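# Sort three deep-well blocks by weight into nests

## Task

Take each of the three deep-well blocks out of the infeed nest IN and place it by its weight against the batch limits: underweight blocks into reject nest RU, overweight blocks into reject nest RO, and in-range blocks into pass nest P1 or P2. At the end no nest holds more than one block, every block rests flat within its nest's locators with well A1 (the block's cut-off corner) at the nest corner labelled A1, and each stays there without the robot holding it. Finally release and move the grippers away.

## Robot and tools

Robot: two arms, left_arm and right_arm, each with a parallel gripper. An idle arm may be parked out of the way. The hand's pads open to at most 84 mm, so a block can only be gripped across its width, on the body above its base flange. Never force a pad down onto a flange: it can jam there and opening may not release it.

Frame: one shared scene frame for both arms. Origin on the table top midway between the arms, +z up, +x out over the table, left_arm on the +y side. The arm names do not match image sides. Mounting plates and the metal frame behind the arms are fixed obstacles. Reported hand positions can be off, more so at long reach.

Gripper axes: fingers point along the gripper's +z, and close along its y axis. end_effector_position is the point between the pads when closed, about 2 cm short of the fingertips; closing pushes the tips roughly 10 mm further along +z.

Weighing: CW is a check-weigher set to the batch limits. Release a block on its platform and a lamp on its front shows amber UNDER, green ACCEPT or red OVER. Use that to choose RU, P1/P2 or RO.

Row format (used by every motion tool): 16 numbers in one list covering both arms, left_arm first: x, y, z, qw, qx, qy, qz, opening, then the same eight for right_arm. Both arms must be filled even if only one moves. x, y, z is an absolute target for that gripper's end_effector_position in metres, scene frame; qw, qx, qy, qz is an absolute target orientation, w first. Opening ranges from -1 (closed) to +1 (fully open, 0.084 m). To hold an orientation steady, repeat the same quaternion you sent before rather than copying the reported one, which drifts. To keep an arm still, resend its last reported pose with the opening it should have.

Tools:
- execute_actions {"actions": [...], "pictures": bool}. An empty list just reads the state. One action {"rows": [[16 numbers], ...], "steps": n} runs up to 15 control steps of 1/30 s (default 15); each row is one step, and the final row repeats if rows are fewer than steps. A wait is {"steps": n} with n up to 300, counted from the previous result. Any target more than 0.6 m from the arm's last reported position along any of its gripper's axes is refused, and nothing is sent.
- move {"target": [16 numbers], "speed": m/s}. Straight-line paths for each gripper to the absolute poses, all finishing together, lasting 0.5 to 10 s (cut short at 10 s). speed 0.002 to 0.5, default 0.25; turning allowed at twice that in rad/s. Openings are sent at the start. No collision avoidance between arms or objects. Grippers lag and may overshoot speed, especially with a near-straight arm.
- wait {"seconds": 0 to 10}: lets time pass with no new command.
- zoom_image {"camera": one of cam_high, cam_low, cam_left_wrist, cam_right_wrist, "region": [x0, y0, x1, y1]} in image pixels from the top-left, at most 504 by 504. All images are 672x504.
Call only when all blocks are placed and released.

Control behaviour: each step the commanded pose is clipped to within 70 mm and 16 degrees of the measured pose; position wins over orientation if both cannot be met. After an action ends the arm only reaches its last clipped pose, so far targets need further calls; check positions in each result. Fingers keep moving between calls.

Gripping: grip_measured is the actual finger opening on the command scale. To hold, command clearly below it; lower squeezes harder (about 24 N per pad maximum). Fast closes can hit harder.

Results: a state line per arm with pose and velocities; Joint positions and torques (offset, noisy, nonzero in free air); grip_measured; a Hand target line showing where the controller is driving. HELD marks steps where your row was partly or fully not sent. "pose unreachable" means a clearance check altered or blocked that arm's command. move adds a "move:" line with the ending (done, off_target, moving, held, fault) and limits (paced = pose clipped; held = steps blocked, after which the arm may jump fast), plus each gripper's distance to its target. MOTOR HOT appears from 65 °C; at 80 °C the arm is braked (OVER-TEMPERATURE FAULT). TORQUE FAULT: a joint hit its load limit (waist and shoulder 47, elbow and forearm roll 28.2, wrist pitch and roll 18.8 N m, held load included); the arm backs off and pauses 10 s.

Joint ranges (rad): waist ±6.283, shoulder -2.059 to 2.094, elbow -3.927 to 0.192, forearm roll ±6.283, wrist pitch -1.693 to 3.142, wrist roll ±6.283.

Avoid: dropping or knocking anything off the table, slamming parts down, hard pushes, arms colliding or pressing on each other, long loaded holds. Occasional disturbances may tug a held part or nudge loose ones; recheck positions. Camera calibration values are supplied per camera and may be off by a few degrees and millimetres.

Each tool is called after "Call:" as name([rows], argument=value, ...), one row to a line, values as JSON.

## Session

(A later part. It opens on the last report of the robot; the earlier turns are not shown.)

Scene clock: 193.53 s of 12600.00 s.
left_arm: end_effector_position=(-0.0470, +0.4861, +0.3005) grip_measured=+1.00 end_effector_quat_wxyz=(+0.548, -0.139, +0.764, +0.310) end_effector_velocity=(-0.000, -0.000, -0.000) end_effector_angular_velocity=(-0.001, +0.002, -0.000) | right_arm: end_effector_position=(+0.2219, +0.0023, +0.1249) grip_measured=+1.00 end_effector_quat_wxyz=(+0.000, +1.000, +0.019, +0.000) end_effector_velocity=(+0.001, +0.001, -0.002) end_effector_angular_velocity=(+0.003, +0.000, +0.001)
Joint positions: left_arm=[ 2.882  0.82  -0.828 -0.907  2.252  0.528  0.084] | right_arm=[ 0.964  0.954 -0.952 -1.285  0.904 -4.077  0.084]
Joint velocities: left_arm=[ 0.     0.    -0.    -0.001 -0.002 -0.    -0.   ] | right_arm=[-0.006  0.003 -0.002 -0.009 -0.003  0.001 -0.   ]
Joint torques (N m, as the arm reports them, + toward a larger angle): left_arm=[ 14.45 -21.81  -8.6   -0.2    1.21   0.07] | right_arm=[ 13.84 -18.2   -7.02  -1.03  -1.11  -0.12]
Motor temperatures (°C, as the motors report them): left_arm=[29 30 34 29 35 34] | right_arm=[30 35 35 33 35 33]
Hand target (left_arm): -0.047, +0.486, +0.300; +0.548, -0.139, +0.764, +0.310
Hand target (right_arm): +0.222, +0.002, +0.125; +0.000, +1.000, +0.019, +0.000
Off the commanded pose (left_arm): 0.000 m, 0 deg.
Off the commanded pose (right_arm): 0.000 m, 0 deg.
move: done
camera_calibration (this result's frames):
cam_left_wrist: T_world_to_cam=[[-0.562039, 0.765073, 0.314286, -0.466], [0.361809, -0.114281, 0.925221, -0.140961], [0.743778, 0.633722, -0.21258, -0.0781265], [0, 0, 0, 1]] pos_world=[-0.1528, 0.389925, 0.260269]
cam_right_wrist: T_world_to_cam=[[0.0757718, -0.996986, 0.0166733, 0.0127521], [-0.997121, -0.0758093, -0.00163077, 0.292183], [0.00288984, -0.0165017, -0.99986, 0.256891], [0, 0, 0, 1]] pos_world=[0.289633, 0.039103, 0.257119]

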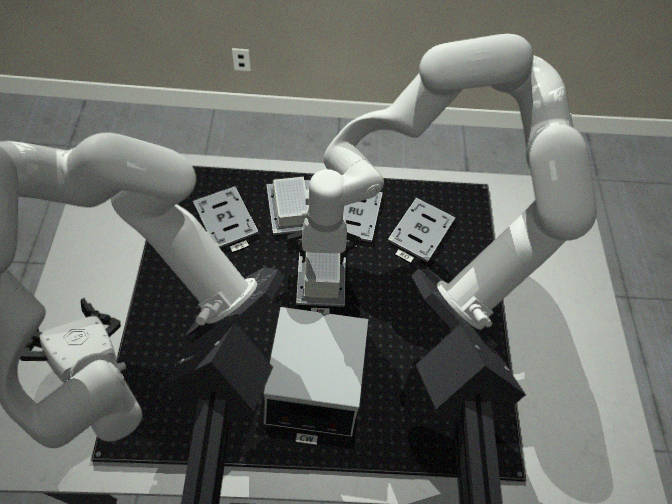

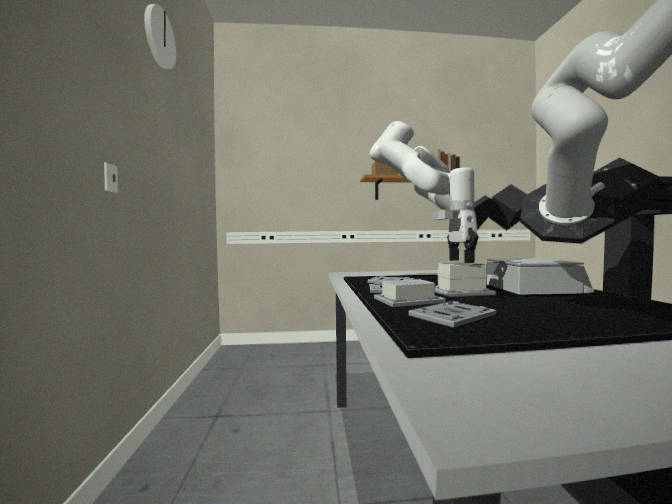

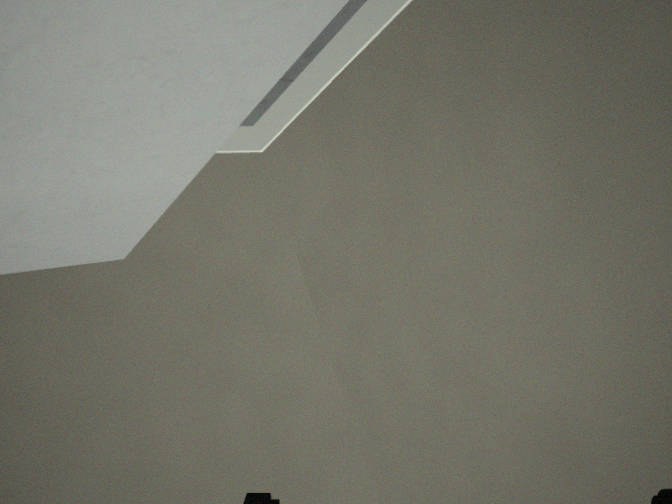

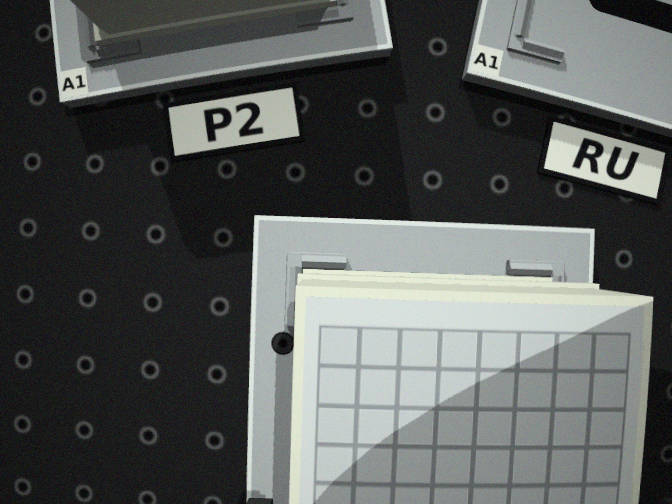

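Call:
move(target=[-0.0470,0.4861,0.3005,0.548,-0.139,0.764,0.310,1,0.2216,0.0021,0.094,0,0.9998,0.019,0,1], speed=0.01)

Call:
move(target=[-0.0470,0.4861,0.3005,0.548,-0.139,0.764,0.310,1,0.2216,0.0021,0.094,0,0.9998,0.019,0,0.2], speed=0.01)

Call:
move(target=[-0.0470,0.4861,0.3005,0.548,-0.139,0.764,0.310,1,0.2216,0.0021,0.175,0,0.9998,0.019,0,0.2], speed=0.05)

Call:
move(target=[-0.0470,0.4861,0.3005,0.548,-0.139,0.764,0.310,1,-0.012,0.005,0.162,0,0.9998,0.019,0,0.2], speed=0.12)

Call:
move(target=[-0.0470,0.4861,0.3005,0.548,-0.139,0.764,0.310,1,-0.012,0.005,0.1433,0,0.9998,0.019,0,0.2], speed=0.007)

Call:
move(target=[-0.0470,0.4861,0.3005,0.548,-0.139,0.764,0.310,1,-0.012,0.005,0.1433,0,0.9998,0.019,0,1], speed=0.007)

Call:
wait(seconds=2)

Scene clock: 215.30 s of 12600.00 s.
left_arm: end_effector_position=(-0.0470, +0.4861, +0.3005) grip_measured=+1.00 end_effector_quat_wxyz=(+0.548, -0.139, +0.764, +0.310) end_effector_velocity=(-0.000, -0.000, -0.000) end_effector_angular_velocity=(-0.001, +0.002, -0.000) | right_arm: end_effector_position=(+0.2216, +0.0021, +0.0941) grip_measured=+1.00 end_effector_quat_wxyz=(+0.000, +1.000, +0.019, +0.000) end_effector_velocity=(+0.001, +0.000, -0.002) end_effector_angular_velocity=(-0.000, -0.002, -0.000)
Joint positions: left_arm=[ 2.882  0.82  -0.828 -0.907  2.252  0.528  0.084] | right_arm=[ 0.893  1.017 -0.984 -1.38   0.897 -4.039  0.084]
Joint velocities: left_arm=[ 0.    -0.     0.    -0.    -0.002  0.001  0.   ] | right_arm=[-0.003  0.004 -0.003 -0.007  0.002  0.003 -0.   ]
Joint torques (N m, as the arm reports them, + toward a larger angle): left_arm=[ 14.79 -21.42  -8.79  -0.18   1.12  -0.03] | right_arm=[ 13.42 -16.93  -5.4   -0.91  -1.52  -0.03]
Motor temperatures (°C, as the motors report them): left_arm=[29 30 34 29 35 34] | right_arm=[30 35 35 33 35 33]
Hand target (left_arm): -0.047, +0.486, +0.300; +0.548, -0.139, +0.764, +0.310
Hand target (right_arm): +0.222, +0.002, +0.094; +0.000, +1.000, +0.019, +0.000
Off the commanded pose (left_arm): 0.000 m, 0 deg.
Off the commanded pose (right_arm): 0.000 m, 0 deg.
After step 90, 15.47 s passed at rest.
move: done
camera_calibration (this result's frames):
cam_left_wrist: T_world_to_cam=[[-0.562039, 0.765073, 0.314286, -0.466], [0.361809, -0.114281, 0.925221, -0.140961], [0.743779, 0.633722, -0.21258, -0.0781264], [0, 0, 0, 1]] pos_world=[-0.1528, 0.389925, 0.260269]
cam_right_wrist: T_world_to_cam=[[0.0759996, -0.996971, 0.0165314, 0.0129961], [-0.997106, -0.0760245, -0.000882266, 0.291808], [0.00213638, -0.0164165, -0.999863, 0.226223], [0, 0, 0, 1]] pos_world=[0.289493, 0.0388551, 0.226234]

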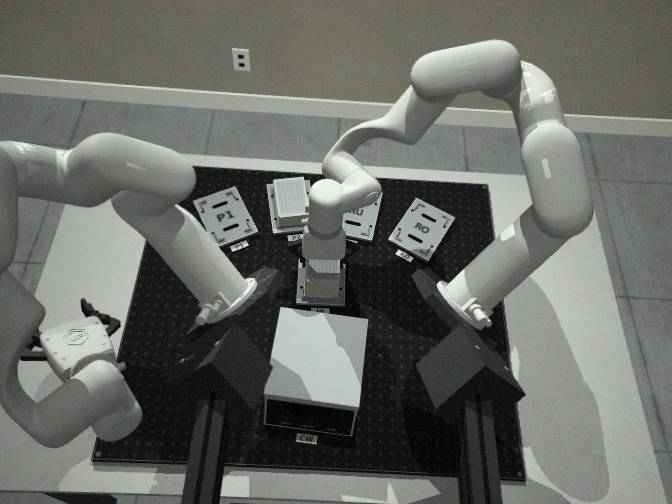

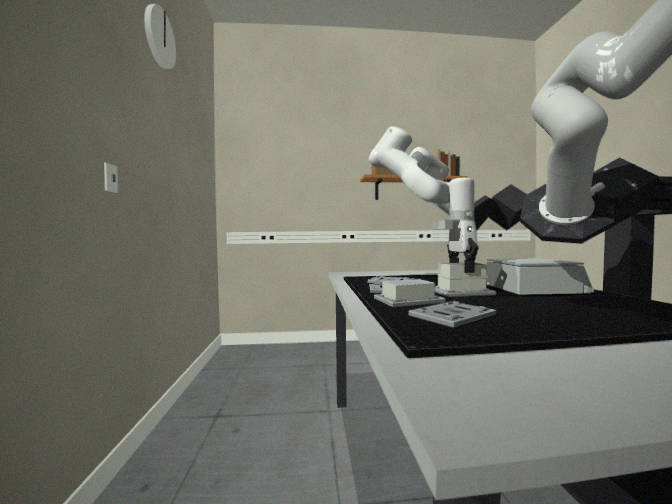

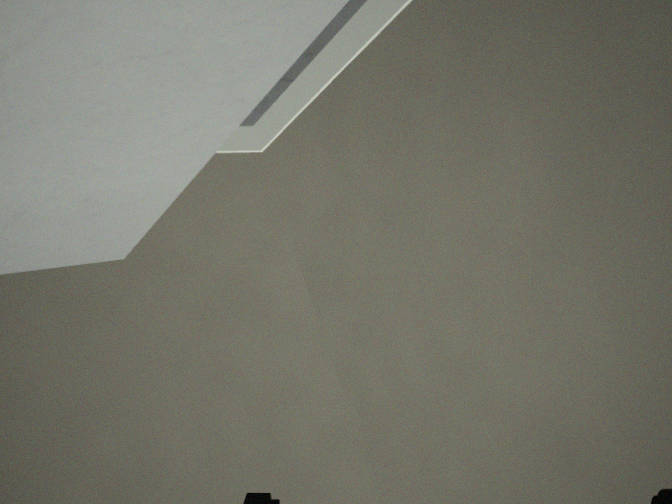

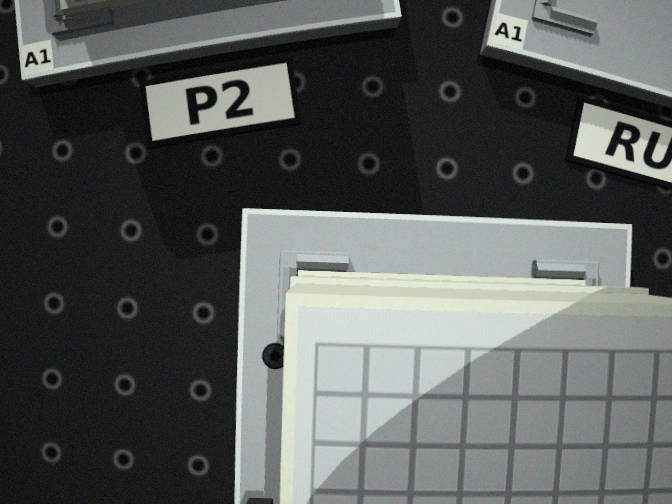

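Scene clock: 216.00 s of 12600.00 s.
left_arm: end_effector_position=(-0.0470, +0.4861, +0.3005) grip_measured=+1.00 end_effector_quat_wxyz=(+0.548, -0.139, +0.764, +0.310) end_effector_velocity=(-0.000, -0.000, -0.000) end_effector_angular_velocity=(-0.001, +0.001, -0.000) | right_arm: end_effector_position=(+0.2218, +0.0022, +0.0942) grip_measured=+0.97 end_effector_quat_wxyz=(-0.000, +1.000, +0.019, +0.000) end_effector_velocity=(-0.000, +0.000, -0.000) end_effector_angular_velocity=(+0.002, +0.000, +0.000)
Joint positions: left_arm=[ 2.882  0.82  -0.828 -0.907  2.252  0.528  0.084] | right_arm=[ 0.893  1.017 -0.984 -1.38   0.897 -4.039  0.083]
Joint velocities: left_arm=[ 0.     0.    -0.     0.    -0.001 -0.    -0.   ] | right_arm=[-0.001  0.    -0.    -0.002 -0.001  0.     0.   ]
Joint torques (N m, as the arm reports them, + toward a larger angle): left_arm=[ 14.9  -21.65  -8.58  -0.34   1.24  -0.03] | right_arm=[ 11.87 -14.89  -5.15  -0.79  -1.26  -0.1 ]
Motor temperatures (°C, as the motors report them): left_arm=[29 30 34 29 35 34] | right_arm=[30 35 35 33 35 33]
Hand target (left_arm): -0.047, +0.486, +0.300; +0.548, -0.139, +0.764, +0.310
Hand target (right_arm): +0.222, +0.002, +0.094; -0.000, +1.000, +0.019, +0.000
Off the commanded pose (left_arm): 0.000 m, 0 deg.
Off the commanded pose (right_arm): 0.000 m, 0 deg.
move: done
camera_calibration (this result's frames):
cam_left_wrist: T_world_to_cam=[[-0.562039, 0.765073, 0.314286, -0.466], [0.361809, -0.114281, 0.925221, -0.140961], [0.743778, 0.633722, -0.21258, -0.0781266], [0, 0, 0, 1]] pos_world=[-0.1528, 0.389925, 0.260269]
cam_right_wrist: T_world_to_cam=[[0.075835, -0.99699, 0.0161245, 0.0132124], [-0.997118, -0.0758614, -0.00103155, 0.291941], [0.00225168, -0.0159998, -0.999869, 0.226247], [0, 0, 0, 1]] pos_world=[0.289588, 0.0389395, 0.226305]

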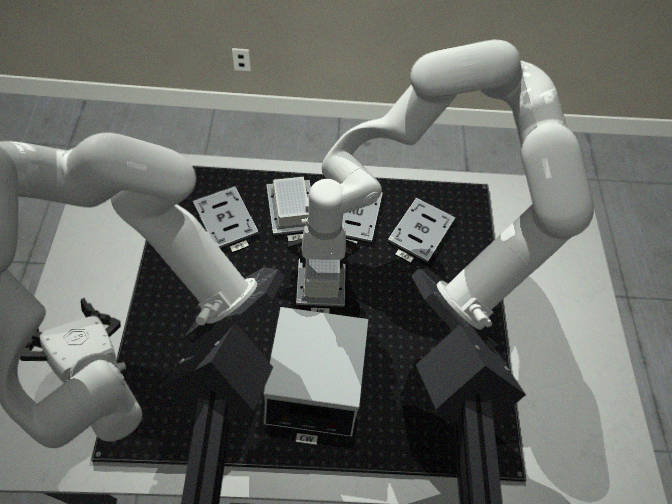

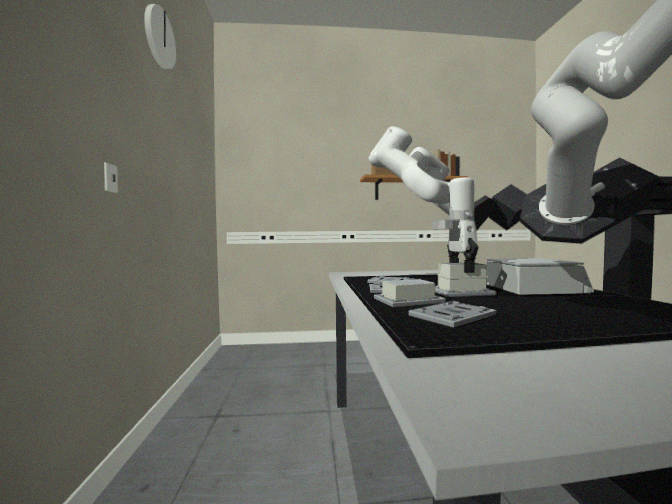

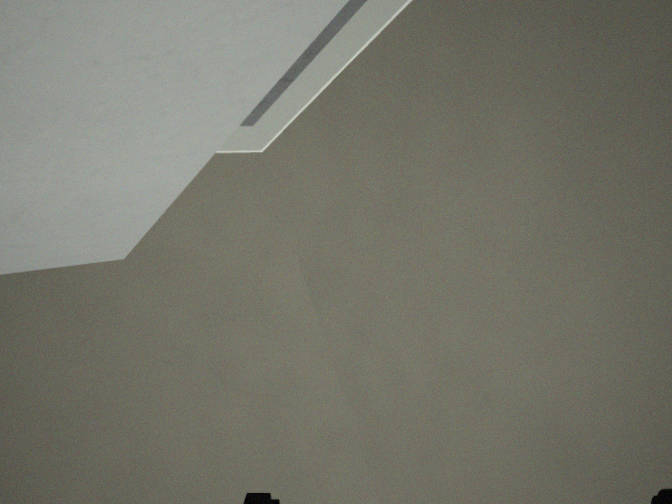

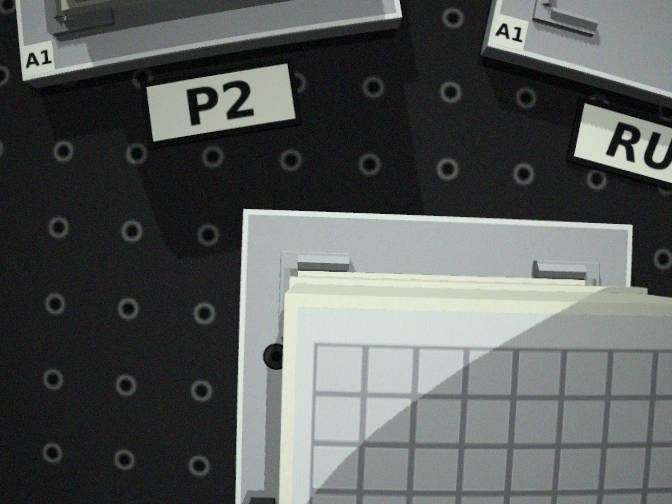

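Scene clock: 218.03 s of 12600.00 s.
left_arm: end_effector_position=(-0.0470, +0.4861, +0.3005) grip_measured=+1.00 end_effector_quat_wxyz=(+0.548, -0.139, +0.764, +0.310) end_effector_velocity=(+0.000, +0.000, +0.000) end_effector_angular_velocity=(+0.000, -0.001, -0.000) | right_arm: end_effector_position=(+0.2213, +0.0020, +0.1749) grip_measured=+0.97 end_effector_quat_wxyz=(+0.000, +1.000, +0.019, -0.000) end_effector_velocity=(-0.000, -0.000, +0.001) end_effector_angular_velocity=(-0.001, +0.002, -0.001)
Joint positions: left_arm=[ 2.882  0.82  -0.828 -0.907  2.252  0.528  0.084] | right_arm=[ 1.078  0.855 -0.914 -1.127  0.928 -4.149  0.083]
Joint velocities: left_arm=[-0.     0.    -0.     0.     0.001 -0.    -0.   ] | right_arm=[ 0.003 -0.003  0.001  0.007  0.001 -0.003  0.   ]
Joint torques (N m, as the arm reports them, + toward a larger angle): left_arm=[ 14.87 -21.45  -8.58  -0.29   1.31   0.02] | right_arm=[ 12.42 -17.36  -9.39  -0.7   -1.23  -0.28]
Motor temperatures (°C, as the motors report them): left_arm=[29 30 34 29 35 34] | right_arm=[30 35 35 33 35 33]
Hand target (left_arm): -0.047, +0.486, +0.301; +0.548, -0.139, +0.764, +0.310
Hand target (right_arm): +0.221, +0.002, +0.175; -0.000, +1.000, +0.019, -0.000
Off the commanded pose (left_arm): 0.000 m, 0 deg.
Off the commanded pose (right_arm): 0.000 m, 0 deg.
move: done
camera_calibration (this result's frames):
cam_left_wrist: T_world_to_cam=[[-0.562039, 0.765073, 0.314286, -0.466], [0.361809, -0.114281, 0.925221, -0.140961], [0.743779, 0.633722, -0.21258, -0.0781264], [0, 0, 0, 1]] pos_world=[-0.1528, 0.389925, 0.260269]
cam_right_wrist: T_world_to_cam=[[0.0762144, -0.996955, 0.0165003, 0.0115808], [-0.997091, -0.0762265, -0.000108218, 0.29142], [0.00136565, -0.016444, -0.999864, 0.307189], [0, 0, 0, 1]] pos_world=[0.28927, 0.0388109, 0.306987]

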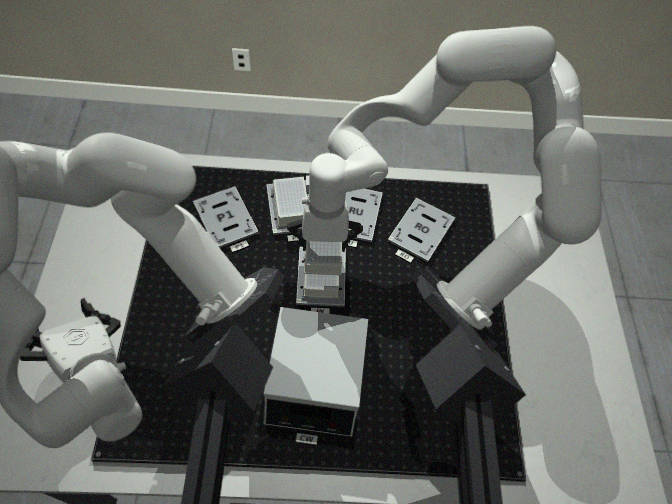

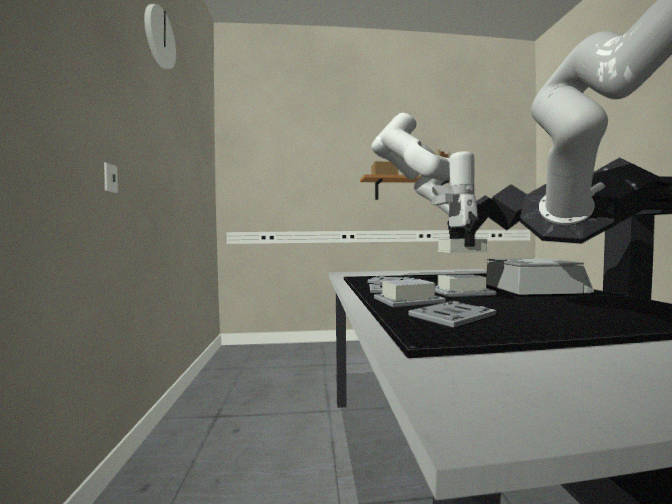

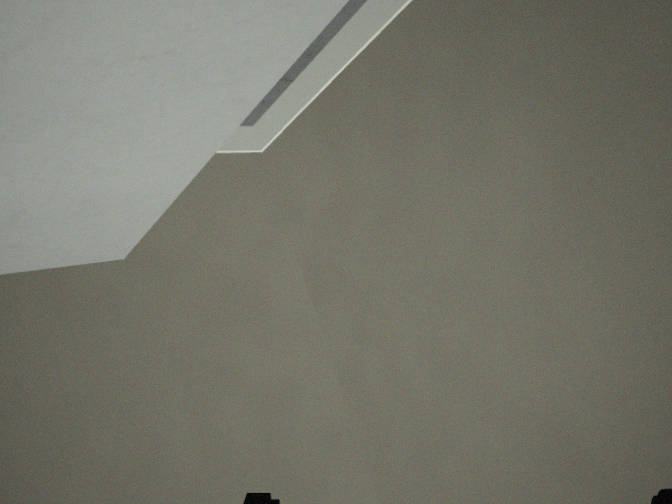

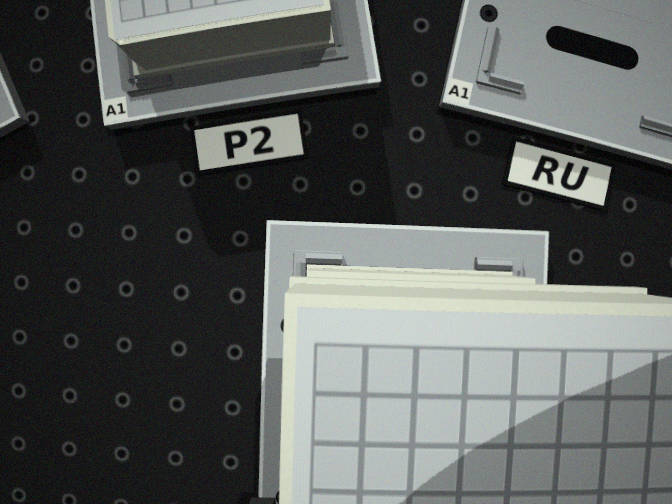

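Scene clock: 220.50 s of 12600.00 s.
left_arm: end_effector_position=(-0.0470, +0.4861, +0.3005) grip_measured=+1.00 end_effector_quat_wxyz=(+0.548, -0.139, +0.764, +0.310) end_effector_velocity=(+0.000, -0.000, -0.001) end_effector_angular_velocity=(-0.001, +0.000, -0.001) | right_arm: end_effector_position=(-0.0125, +0.0058, +0.1624) grip_measured=+0.97 end_effector_quat_wxyz=(-0.001, +1.000, +0.019, -0.001) end_effector_velocity=(-0.003, -0.000, +0.000) end_effector_angular_velocity=(-0.000, -0.001, +0.003)
Joint positions: left_arm=[ 2.882  0.82  -0.828 -0.907  2.252  0.528  0.084] | right_arm=[ 1.608  1.266 -1.001 -0.811  0.702 -3.836  0.083]
Joint velocities: left_arm=[-0.001  0.     0.    -0.001 -0.001  0.    -0.   ] | right_arm=[ 0.01   0.004 -0.003  0.009 -0.002 -0.003  0.   ]
Joint torques (N m, as the arm reports them, + toward a larger angle): left_arm=[ 14.64 -21.5   -8.5   -0.15   1.13   0.16] | right_arm=[  6.95 -24.71 -12.01  -0.67  -1.22  -0.1 ]
Motor temperatures (°C, as the motors report them): left_arm=[29 30 34 29 35 34] | right_arm=[30 35 35 33 35 33]
Hand target (left_arm): -0.047, +0.486, +0.300; +0.548, -0.139, +0.764, +0.310
Hand target (right_arm): -0.013, +0.006, +0.162; -0.001, +1.000, +0.019, -0.000
Off the commanded pose (left_arm): 0.000 m, 0 deg.
Off the commanded pose (right_arm): 0.001 m, 0 deg.
move: done
camera_calibration (this result's frames):
cam_left_wrist: T_world_to_cam=[[-0.562039, 0.765073, 0.314286, -0.466], [0.361809, -0.114281, 0.925221, -0.140961], [0.743779, 0.633722, -0.21258, -0.0781265], [0, 0, 0, 1]] pos_world=[-0.1528, 0.389925, 0.260269]
cam_right_wrist: T_world_to_cam=[[0.0766746, -0.996947, 0.0147773, 0.0336703], [-0.997056, -0.0766778, 0.000351966, 0.0584889], [0.000782198, -0.0147608, -0.999891, 0.295078], [0, 0, 0, 1]] pos_world=[0.0555042, 0.0424078, 0.294527]

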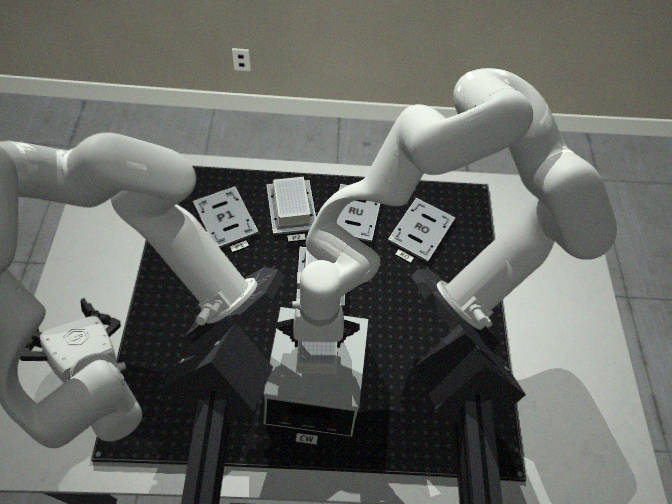

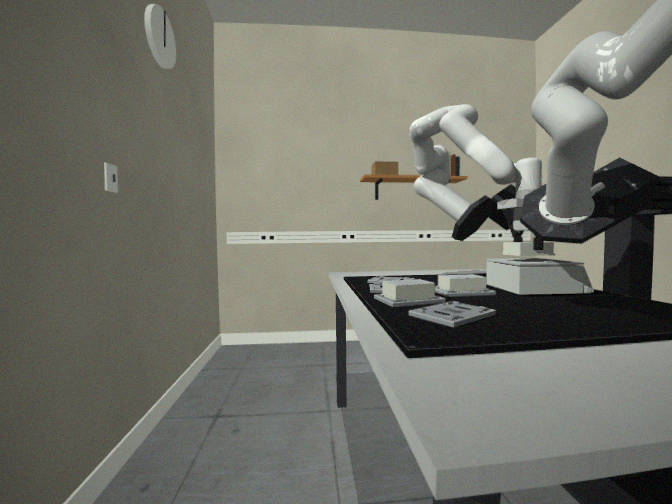

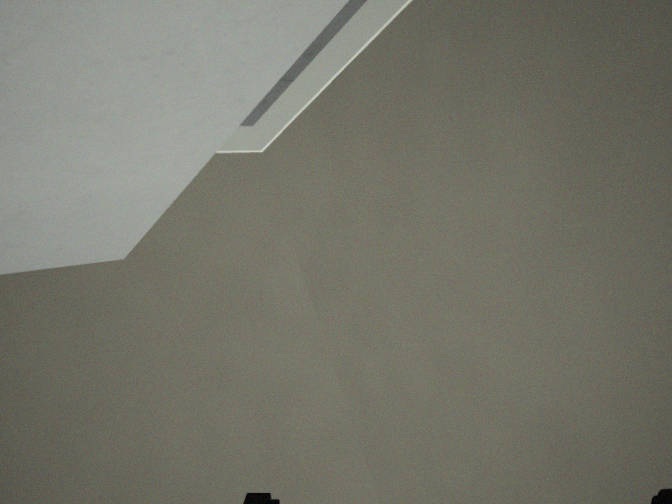

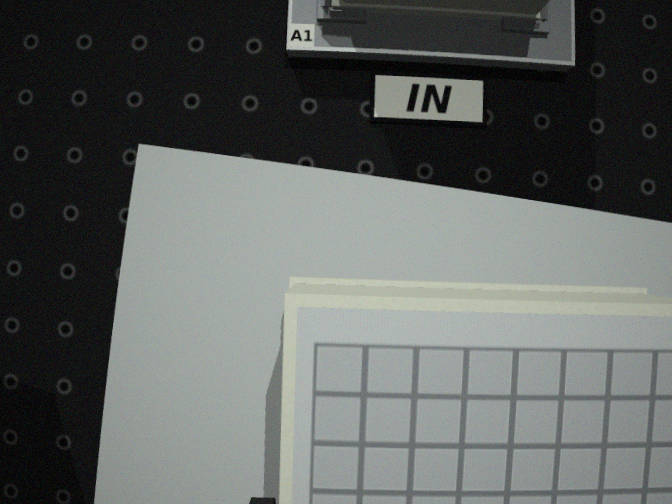

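Scene clock: 223.47 s of 12600.00 s.
left_arm: end_effector_position=(-0.0470, +0.4861, +0.3005) grip_measured=+1.00 end_effector_quat_wxyz=(+0.548, -0.139, +0.764, +0.310) end_effector_velocity=(-0.000, -0.000, +0.000) end_effector_angular_velocity=(+0.001, +0.001, +0.001) | right_arm: end_effector_position=(-0.0120, +0.0050, +0.1434) grip_measured=+0.97 end_effector_quat_wxyz=(-0.000, +1.000, +0.019, +0.000) end_effector_velocity=(+0.000, -0.000, -0.002) end_effector_angular_velocity=(-0.001, +0.001, -0.003)
Joint positions: left_arm=[ 2.882  0.82  -0.828 -0.907  2.252  0.528  0.084] | right_arm=[ 1.564  1.31  -1.014 -0.888  0.693 -3.788  0.083]
Joint velocities: left_arm=[ 0.002  0.    -0.     0.     0.     0.    -0.   ] | right_arm=[-0.006  0.004 -0.002 -0.006  0.001  0.005 -0.   ]
Joint torques (N m, as the arm reports them, + toward a larger angle): left_arm=[ 14.8  -21.41  -8.47  -0.11   1.09   0.09] | right_arm=[  6.69 -24.34 -11.36  -0.5   -1.29  -0.34]
Motor temperatures (°C, as the motors report them): left_arm=[29 30 34 29 35 34] | right_arm=[30 35 35 33 35 33]
Hand target (left_arm): -0.047, +0.486, +0.300; +0.548, -0.139, +0.764, +0.310
Hand target (right_arm): -0.012, +0.005, +0.143; -0.000, +1.000, +0.019, +0.000
Off the commanded pose (left_arm): 0.000 m, 0 deg.
Off the commanded pose (right_arm): 0.000 m, 0 deg.
move: done
camera_calibration (this result's frames):
cam_left_wrist: T_world_to_cam=[[-0.562039, 0.765073, 0.314286, -0.466], [0.361809, -0.114281, 0.925221, -0.140961], [0.743778, 0.633722, -0.21258, -0.0781266], [0, 0, 0, 1]] pos_world=[-0.1528, 0.389925, 0.260269]
cam_right_wrist: T_world_to_cam=[[0.0759731, -0.996975, 0.0164104, 0.032905], [-0.997108, -0.0759975, -0.000865237, 0.0591408], [0.00210977, -0.0162972, -0.999865, 0.27603], [0, 0, 0, 1]] pos_world=[0.0558875, 0.0417985, 0.275504]

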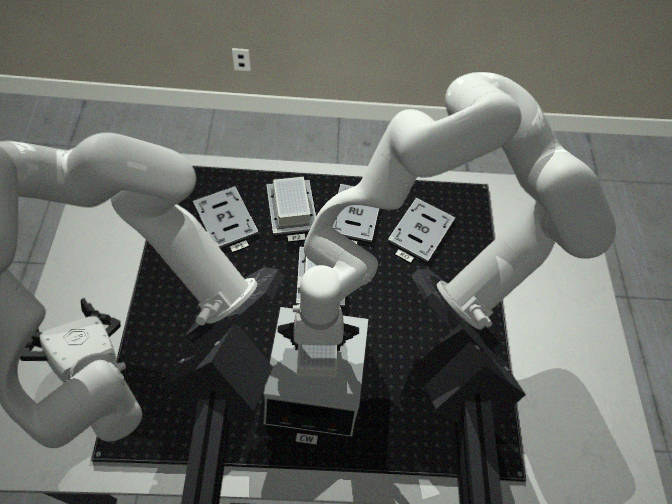

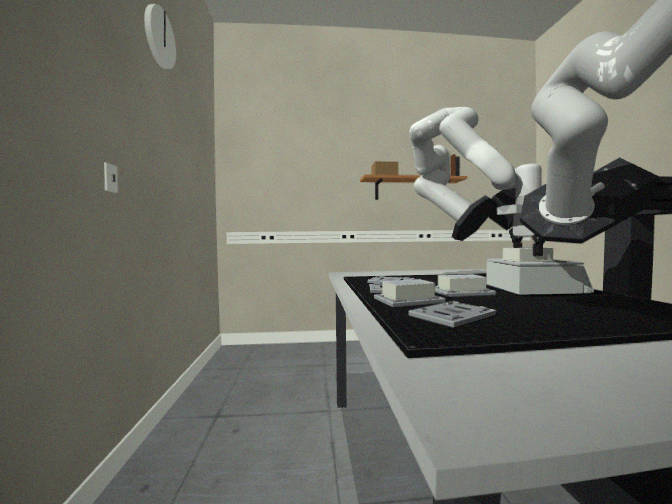

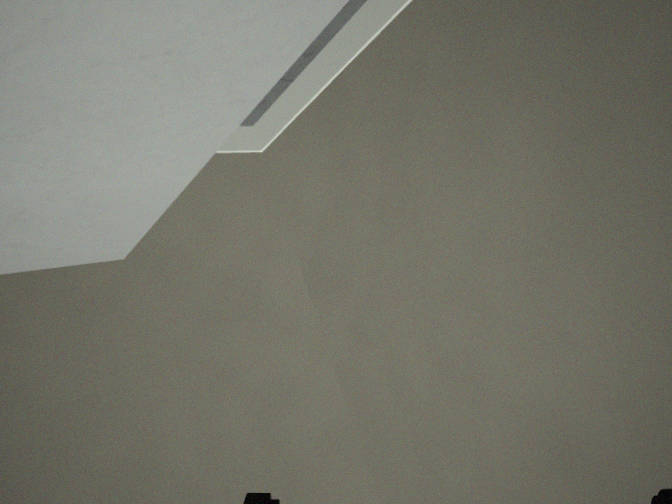

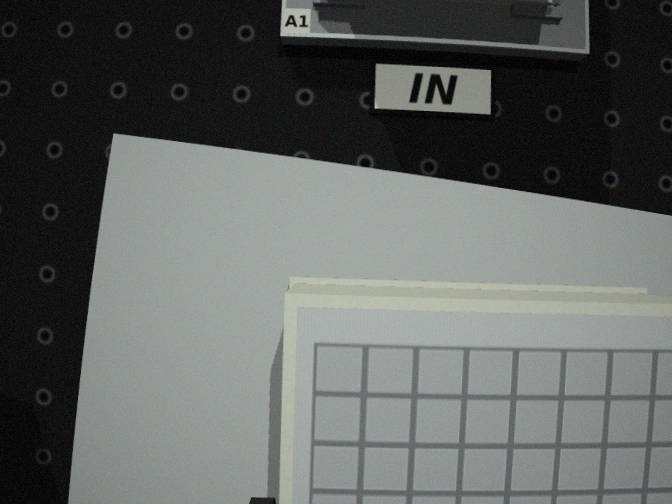

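Scene clock: 224.17 s of 12600.00 s.
left_arm: end_effector_position=(-0.0470, +0.4861, +0.3005) grip_measured=+1.00 end_effector_quat_wxyz=(+0.548, -0.139, +0.764, +0.310) end_effector_velocity=(+0.000, +0.000, +0.000) end_effector_angular_velocity=(+0.001, -0.001, +0.000) | right_arm: end_effector_position=(-0.0120, +0.0051, +0.1433) grip_measured=+1.00 end_effector_quat_wxyz=(-0.000, +1.000, +0.019, -0.000) end_effector_velocity=(+0.000, -0.000, -0.000) end_effector_angular_velocity=(-0.001, -0.001, +0.001)
Joint positions: left_arm=[ 2.882  0.82  -0.828 -0.907  2.252  0.528  0.084] | right_arm=[ 1.564  1.31  -1.014 -0.888  0.693 -3.788  0.084]
Joint velocities: left_arm=[-0.    -0.     0.    -0.     0.001  0.     0.   ] | right_arm=[ 0.     0.     0.    -0.001  0.001  0.     0.   ]
Joint torques (N m, as the arm reports them, + toward a larger angle): left_arm=[ 14.67 -21.54  -8.53  -0.01   1.13   0.12] | right_arm=[  7.06 -23.39 -10.49  -1.05  -1.05   0.  ]
Motor temperatures (°C, as the motors report them): left_arm=[29 30 34 29 35 34] | right_arm=[30 35 35 33 35 33]
Hand target (left_arm): -0.047, +0.486, +0.300; +0.548, -0.139, +0.764, +0.310
Hand target (right_arm): -0.012, +0.005, +0.143; -0.000, +1.000, +0.019, +0.000
Off the commanded pose (left_arm): 0.000 m, 0 deg.
Off the commanded pose (right_arm): 0.000 m, 0 deg.
move: done
camera_calibration (this result's frames):
cam_left_wrist: T_world_to_cam=[[-0.562039, 0.765073, 0.314286, -0.466], [0.361809, -0.114281, 0.925221, -0.140961], [0.743779, 0.633722, -0.21258, -0.0781264], [0, 0, 0, 1]] pos_world=[-0.1528, 0.389925, 0.260269]
cam_right_wrist: T_world_to_cam=[[0.0759586, -0.996978, 0.0162875, 0.0329484], [-0.997109, -0.0759805, -0.000733551, 0.0590947], [0.00196886, -0.0161847, -0.999867, 0.275995], [0, 0, 0, 1]] pos_world=[0.0558777, 0.0418057, 0.275465]

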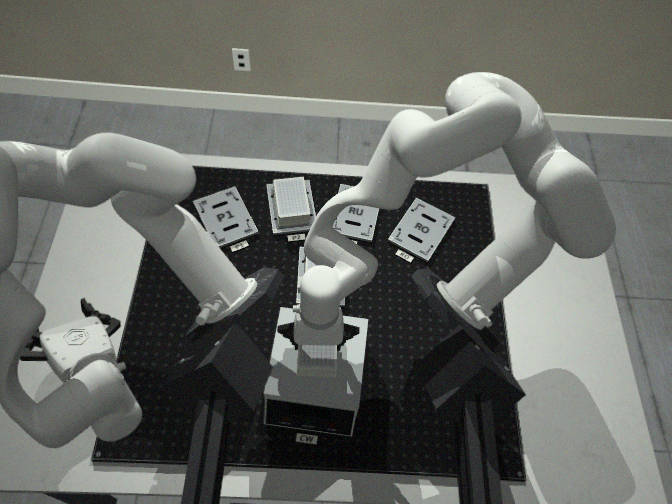

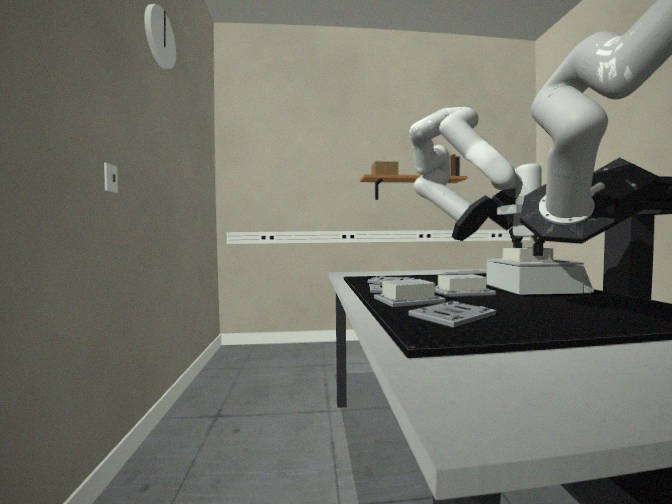

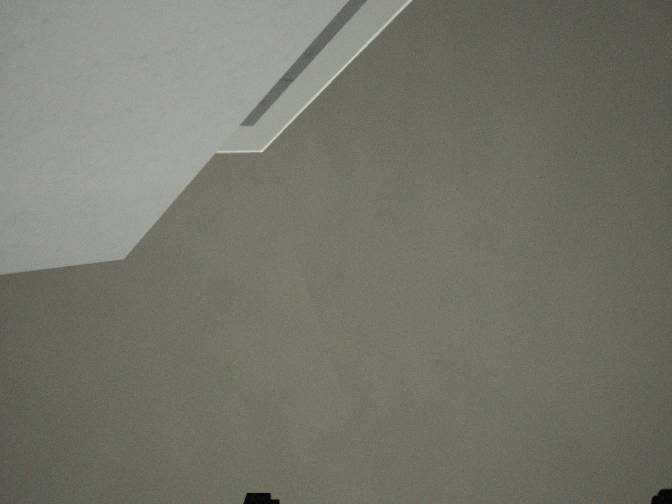

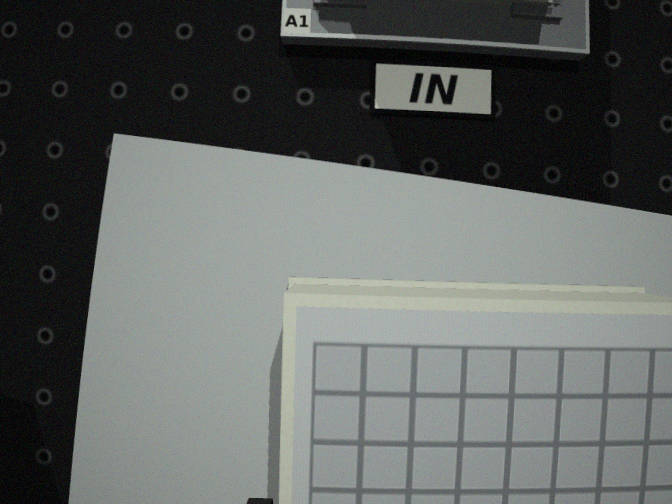

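Scene clock: 226.17 s of 12600.00 s.
left_arm: end_effector_position=(-0.0470, +0.4861, +0.3005) grip_measured=+1.00 end_effector_quat_wxyz=(+0.548, -0.139, +0.764, +0.310) end_effector_velocity=(-0.000, +0.000, -0.000) end_effector_angular_velocity=(-0.000, +0.000, +0.000) | right_arm: end_effector_position=(-0.0120, +0.0050, +0.1433) grip_measured=+1.00 end_effector_quat_wxyz=(-0.000, +1.000, +0.019, +0.000) end_effector_velocity=(-0.000, +0.000, +0.000) end_effector_angular_velocity=(+0.001, +0.002, -0.000)
Joint positions: left_arm=[ 2.882  0.82  -0.828 -0.907  2.252  0.528  0.084] | right_arm=[ 1.564  1.31  -1.014 -0.888  0.693 -3.788  0.084]
Joint velocities: left_arm=[-0. -0. -0. -0. -0. -0. -0.] | right_arm=[-0.     0.     0.     0.    -0.002 -0.    -0.   ]
Joint torques (N m, as the arm reports them, + toward a larger angle): left_arm=[ 14.81 -21.57  -8.56  -0.21   1.25   0.05] | right_arm=[  7.12 -24.38 -10.19  -0.94  -1.01   0.1 ]
Motor temperatures (°C, as the motors report them): left_arm=[29 30 34 29 35 34] | right_arm=[30 35 36 33 35 33]
Hand target (left_arm): -0.047, +0.486, +0.300; +0.548, -0.139, +0.764, +0.310
Hand target (right_arm): -0.012, +0.005, +0.143; -0.000, +1.000, +0.019, +0.000
Off the commanded pose (left_arm): 0.000 m, 0 deg.
Off the commanded pose (right_arm): 0.000 m, 0 deg.
Steps of this call (steps 1 to 60: nothing new was sent). Readings (end_effector_position):
1: left_arm (-0.0470, +0.4861, +0.3005) | right_arm (-0.0120, +0.0050, +0.1433)
2: left_arm (-0.0470, +0.4861, +0.3005) | right_arm (-0.0120, +0.0050, +0.1433)
4: left_arm (-0.0470, +0.4861, +0.3005) | right_arm (-0.0120, +0.0050, +0.1433)
8: left_arm (-0.0470, +0.4861, +0.3005) | right_arm (-0.0120, +0.0050, +0.1433)
60: the state above
camera_calibration (this result's frames):
cam_left_wrist: T_world_to_cam=[[-0.562039, 0.765073, 0.314286, -0.466], [0.361809, -0.114281, 0.925221, -0.140961], [0.743779, 0.633722, -0.21258, -0.0781263], [0, 0, 0, 1]] pos_world=[-0.1528, 0.389925, 0.260269]
cam_right_wrist: T_world_to_cam=[[0.0760004, -0.996973, 0.0164055, 0.0328829], [-0.997106, -0.0760229, -0.000747857, 0.0590863], [0.00199279, -0.0163012, -0.999865, 0.27595], [0, 0, 0, 1]] pos_world=[0.0558663, 0.0417735, 0.275418]

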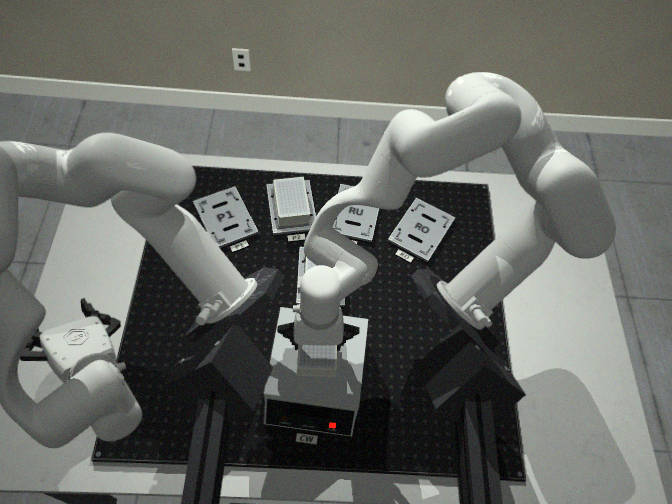

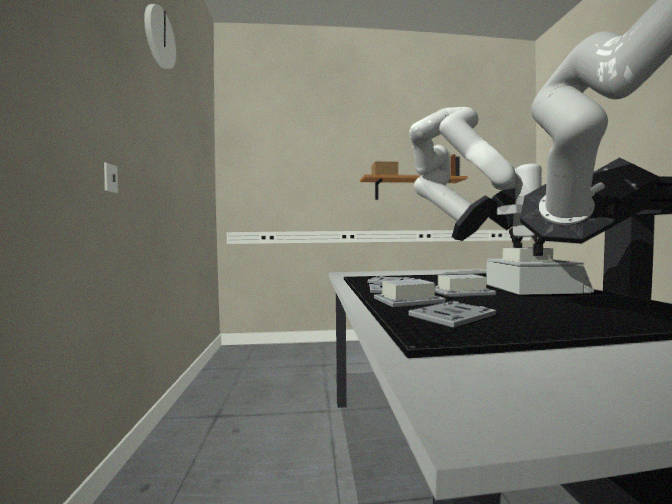

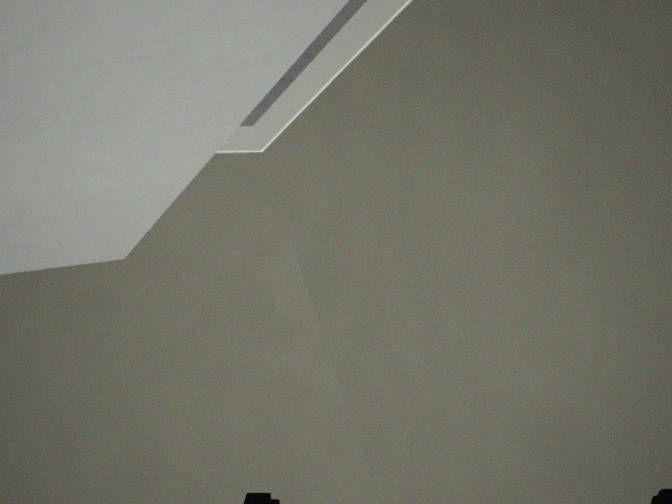

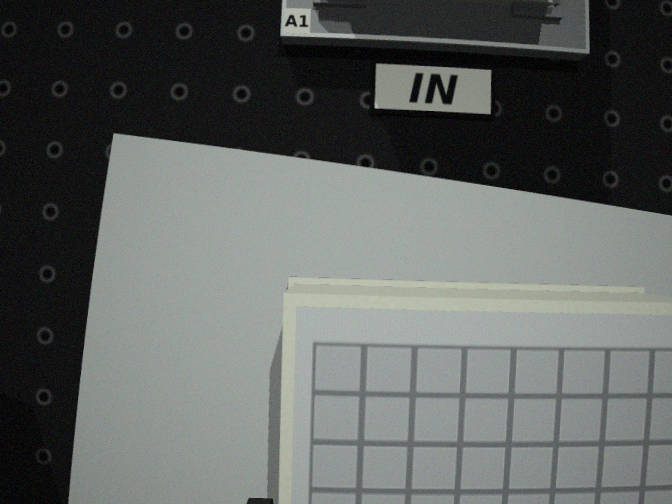

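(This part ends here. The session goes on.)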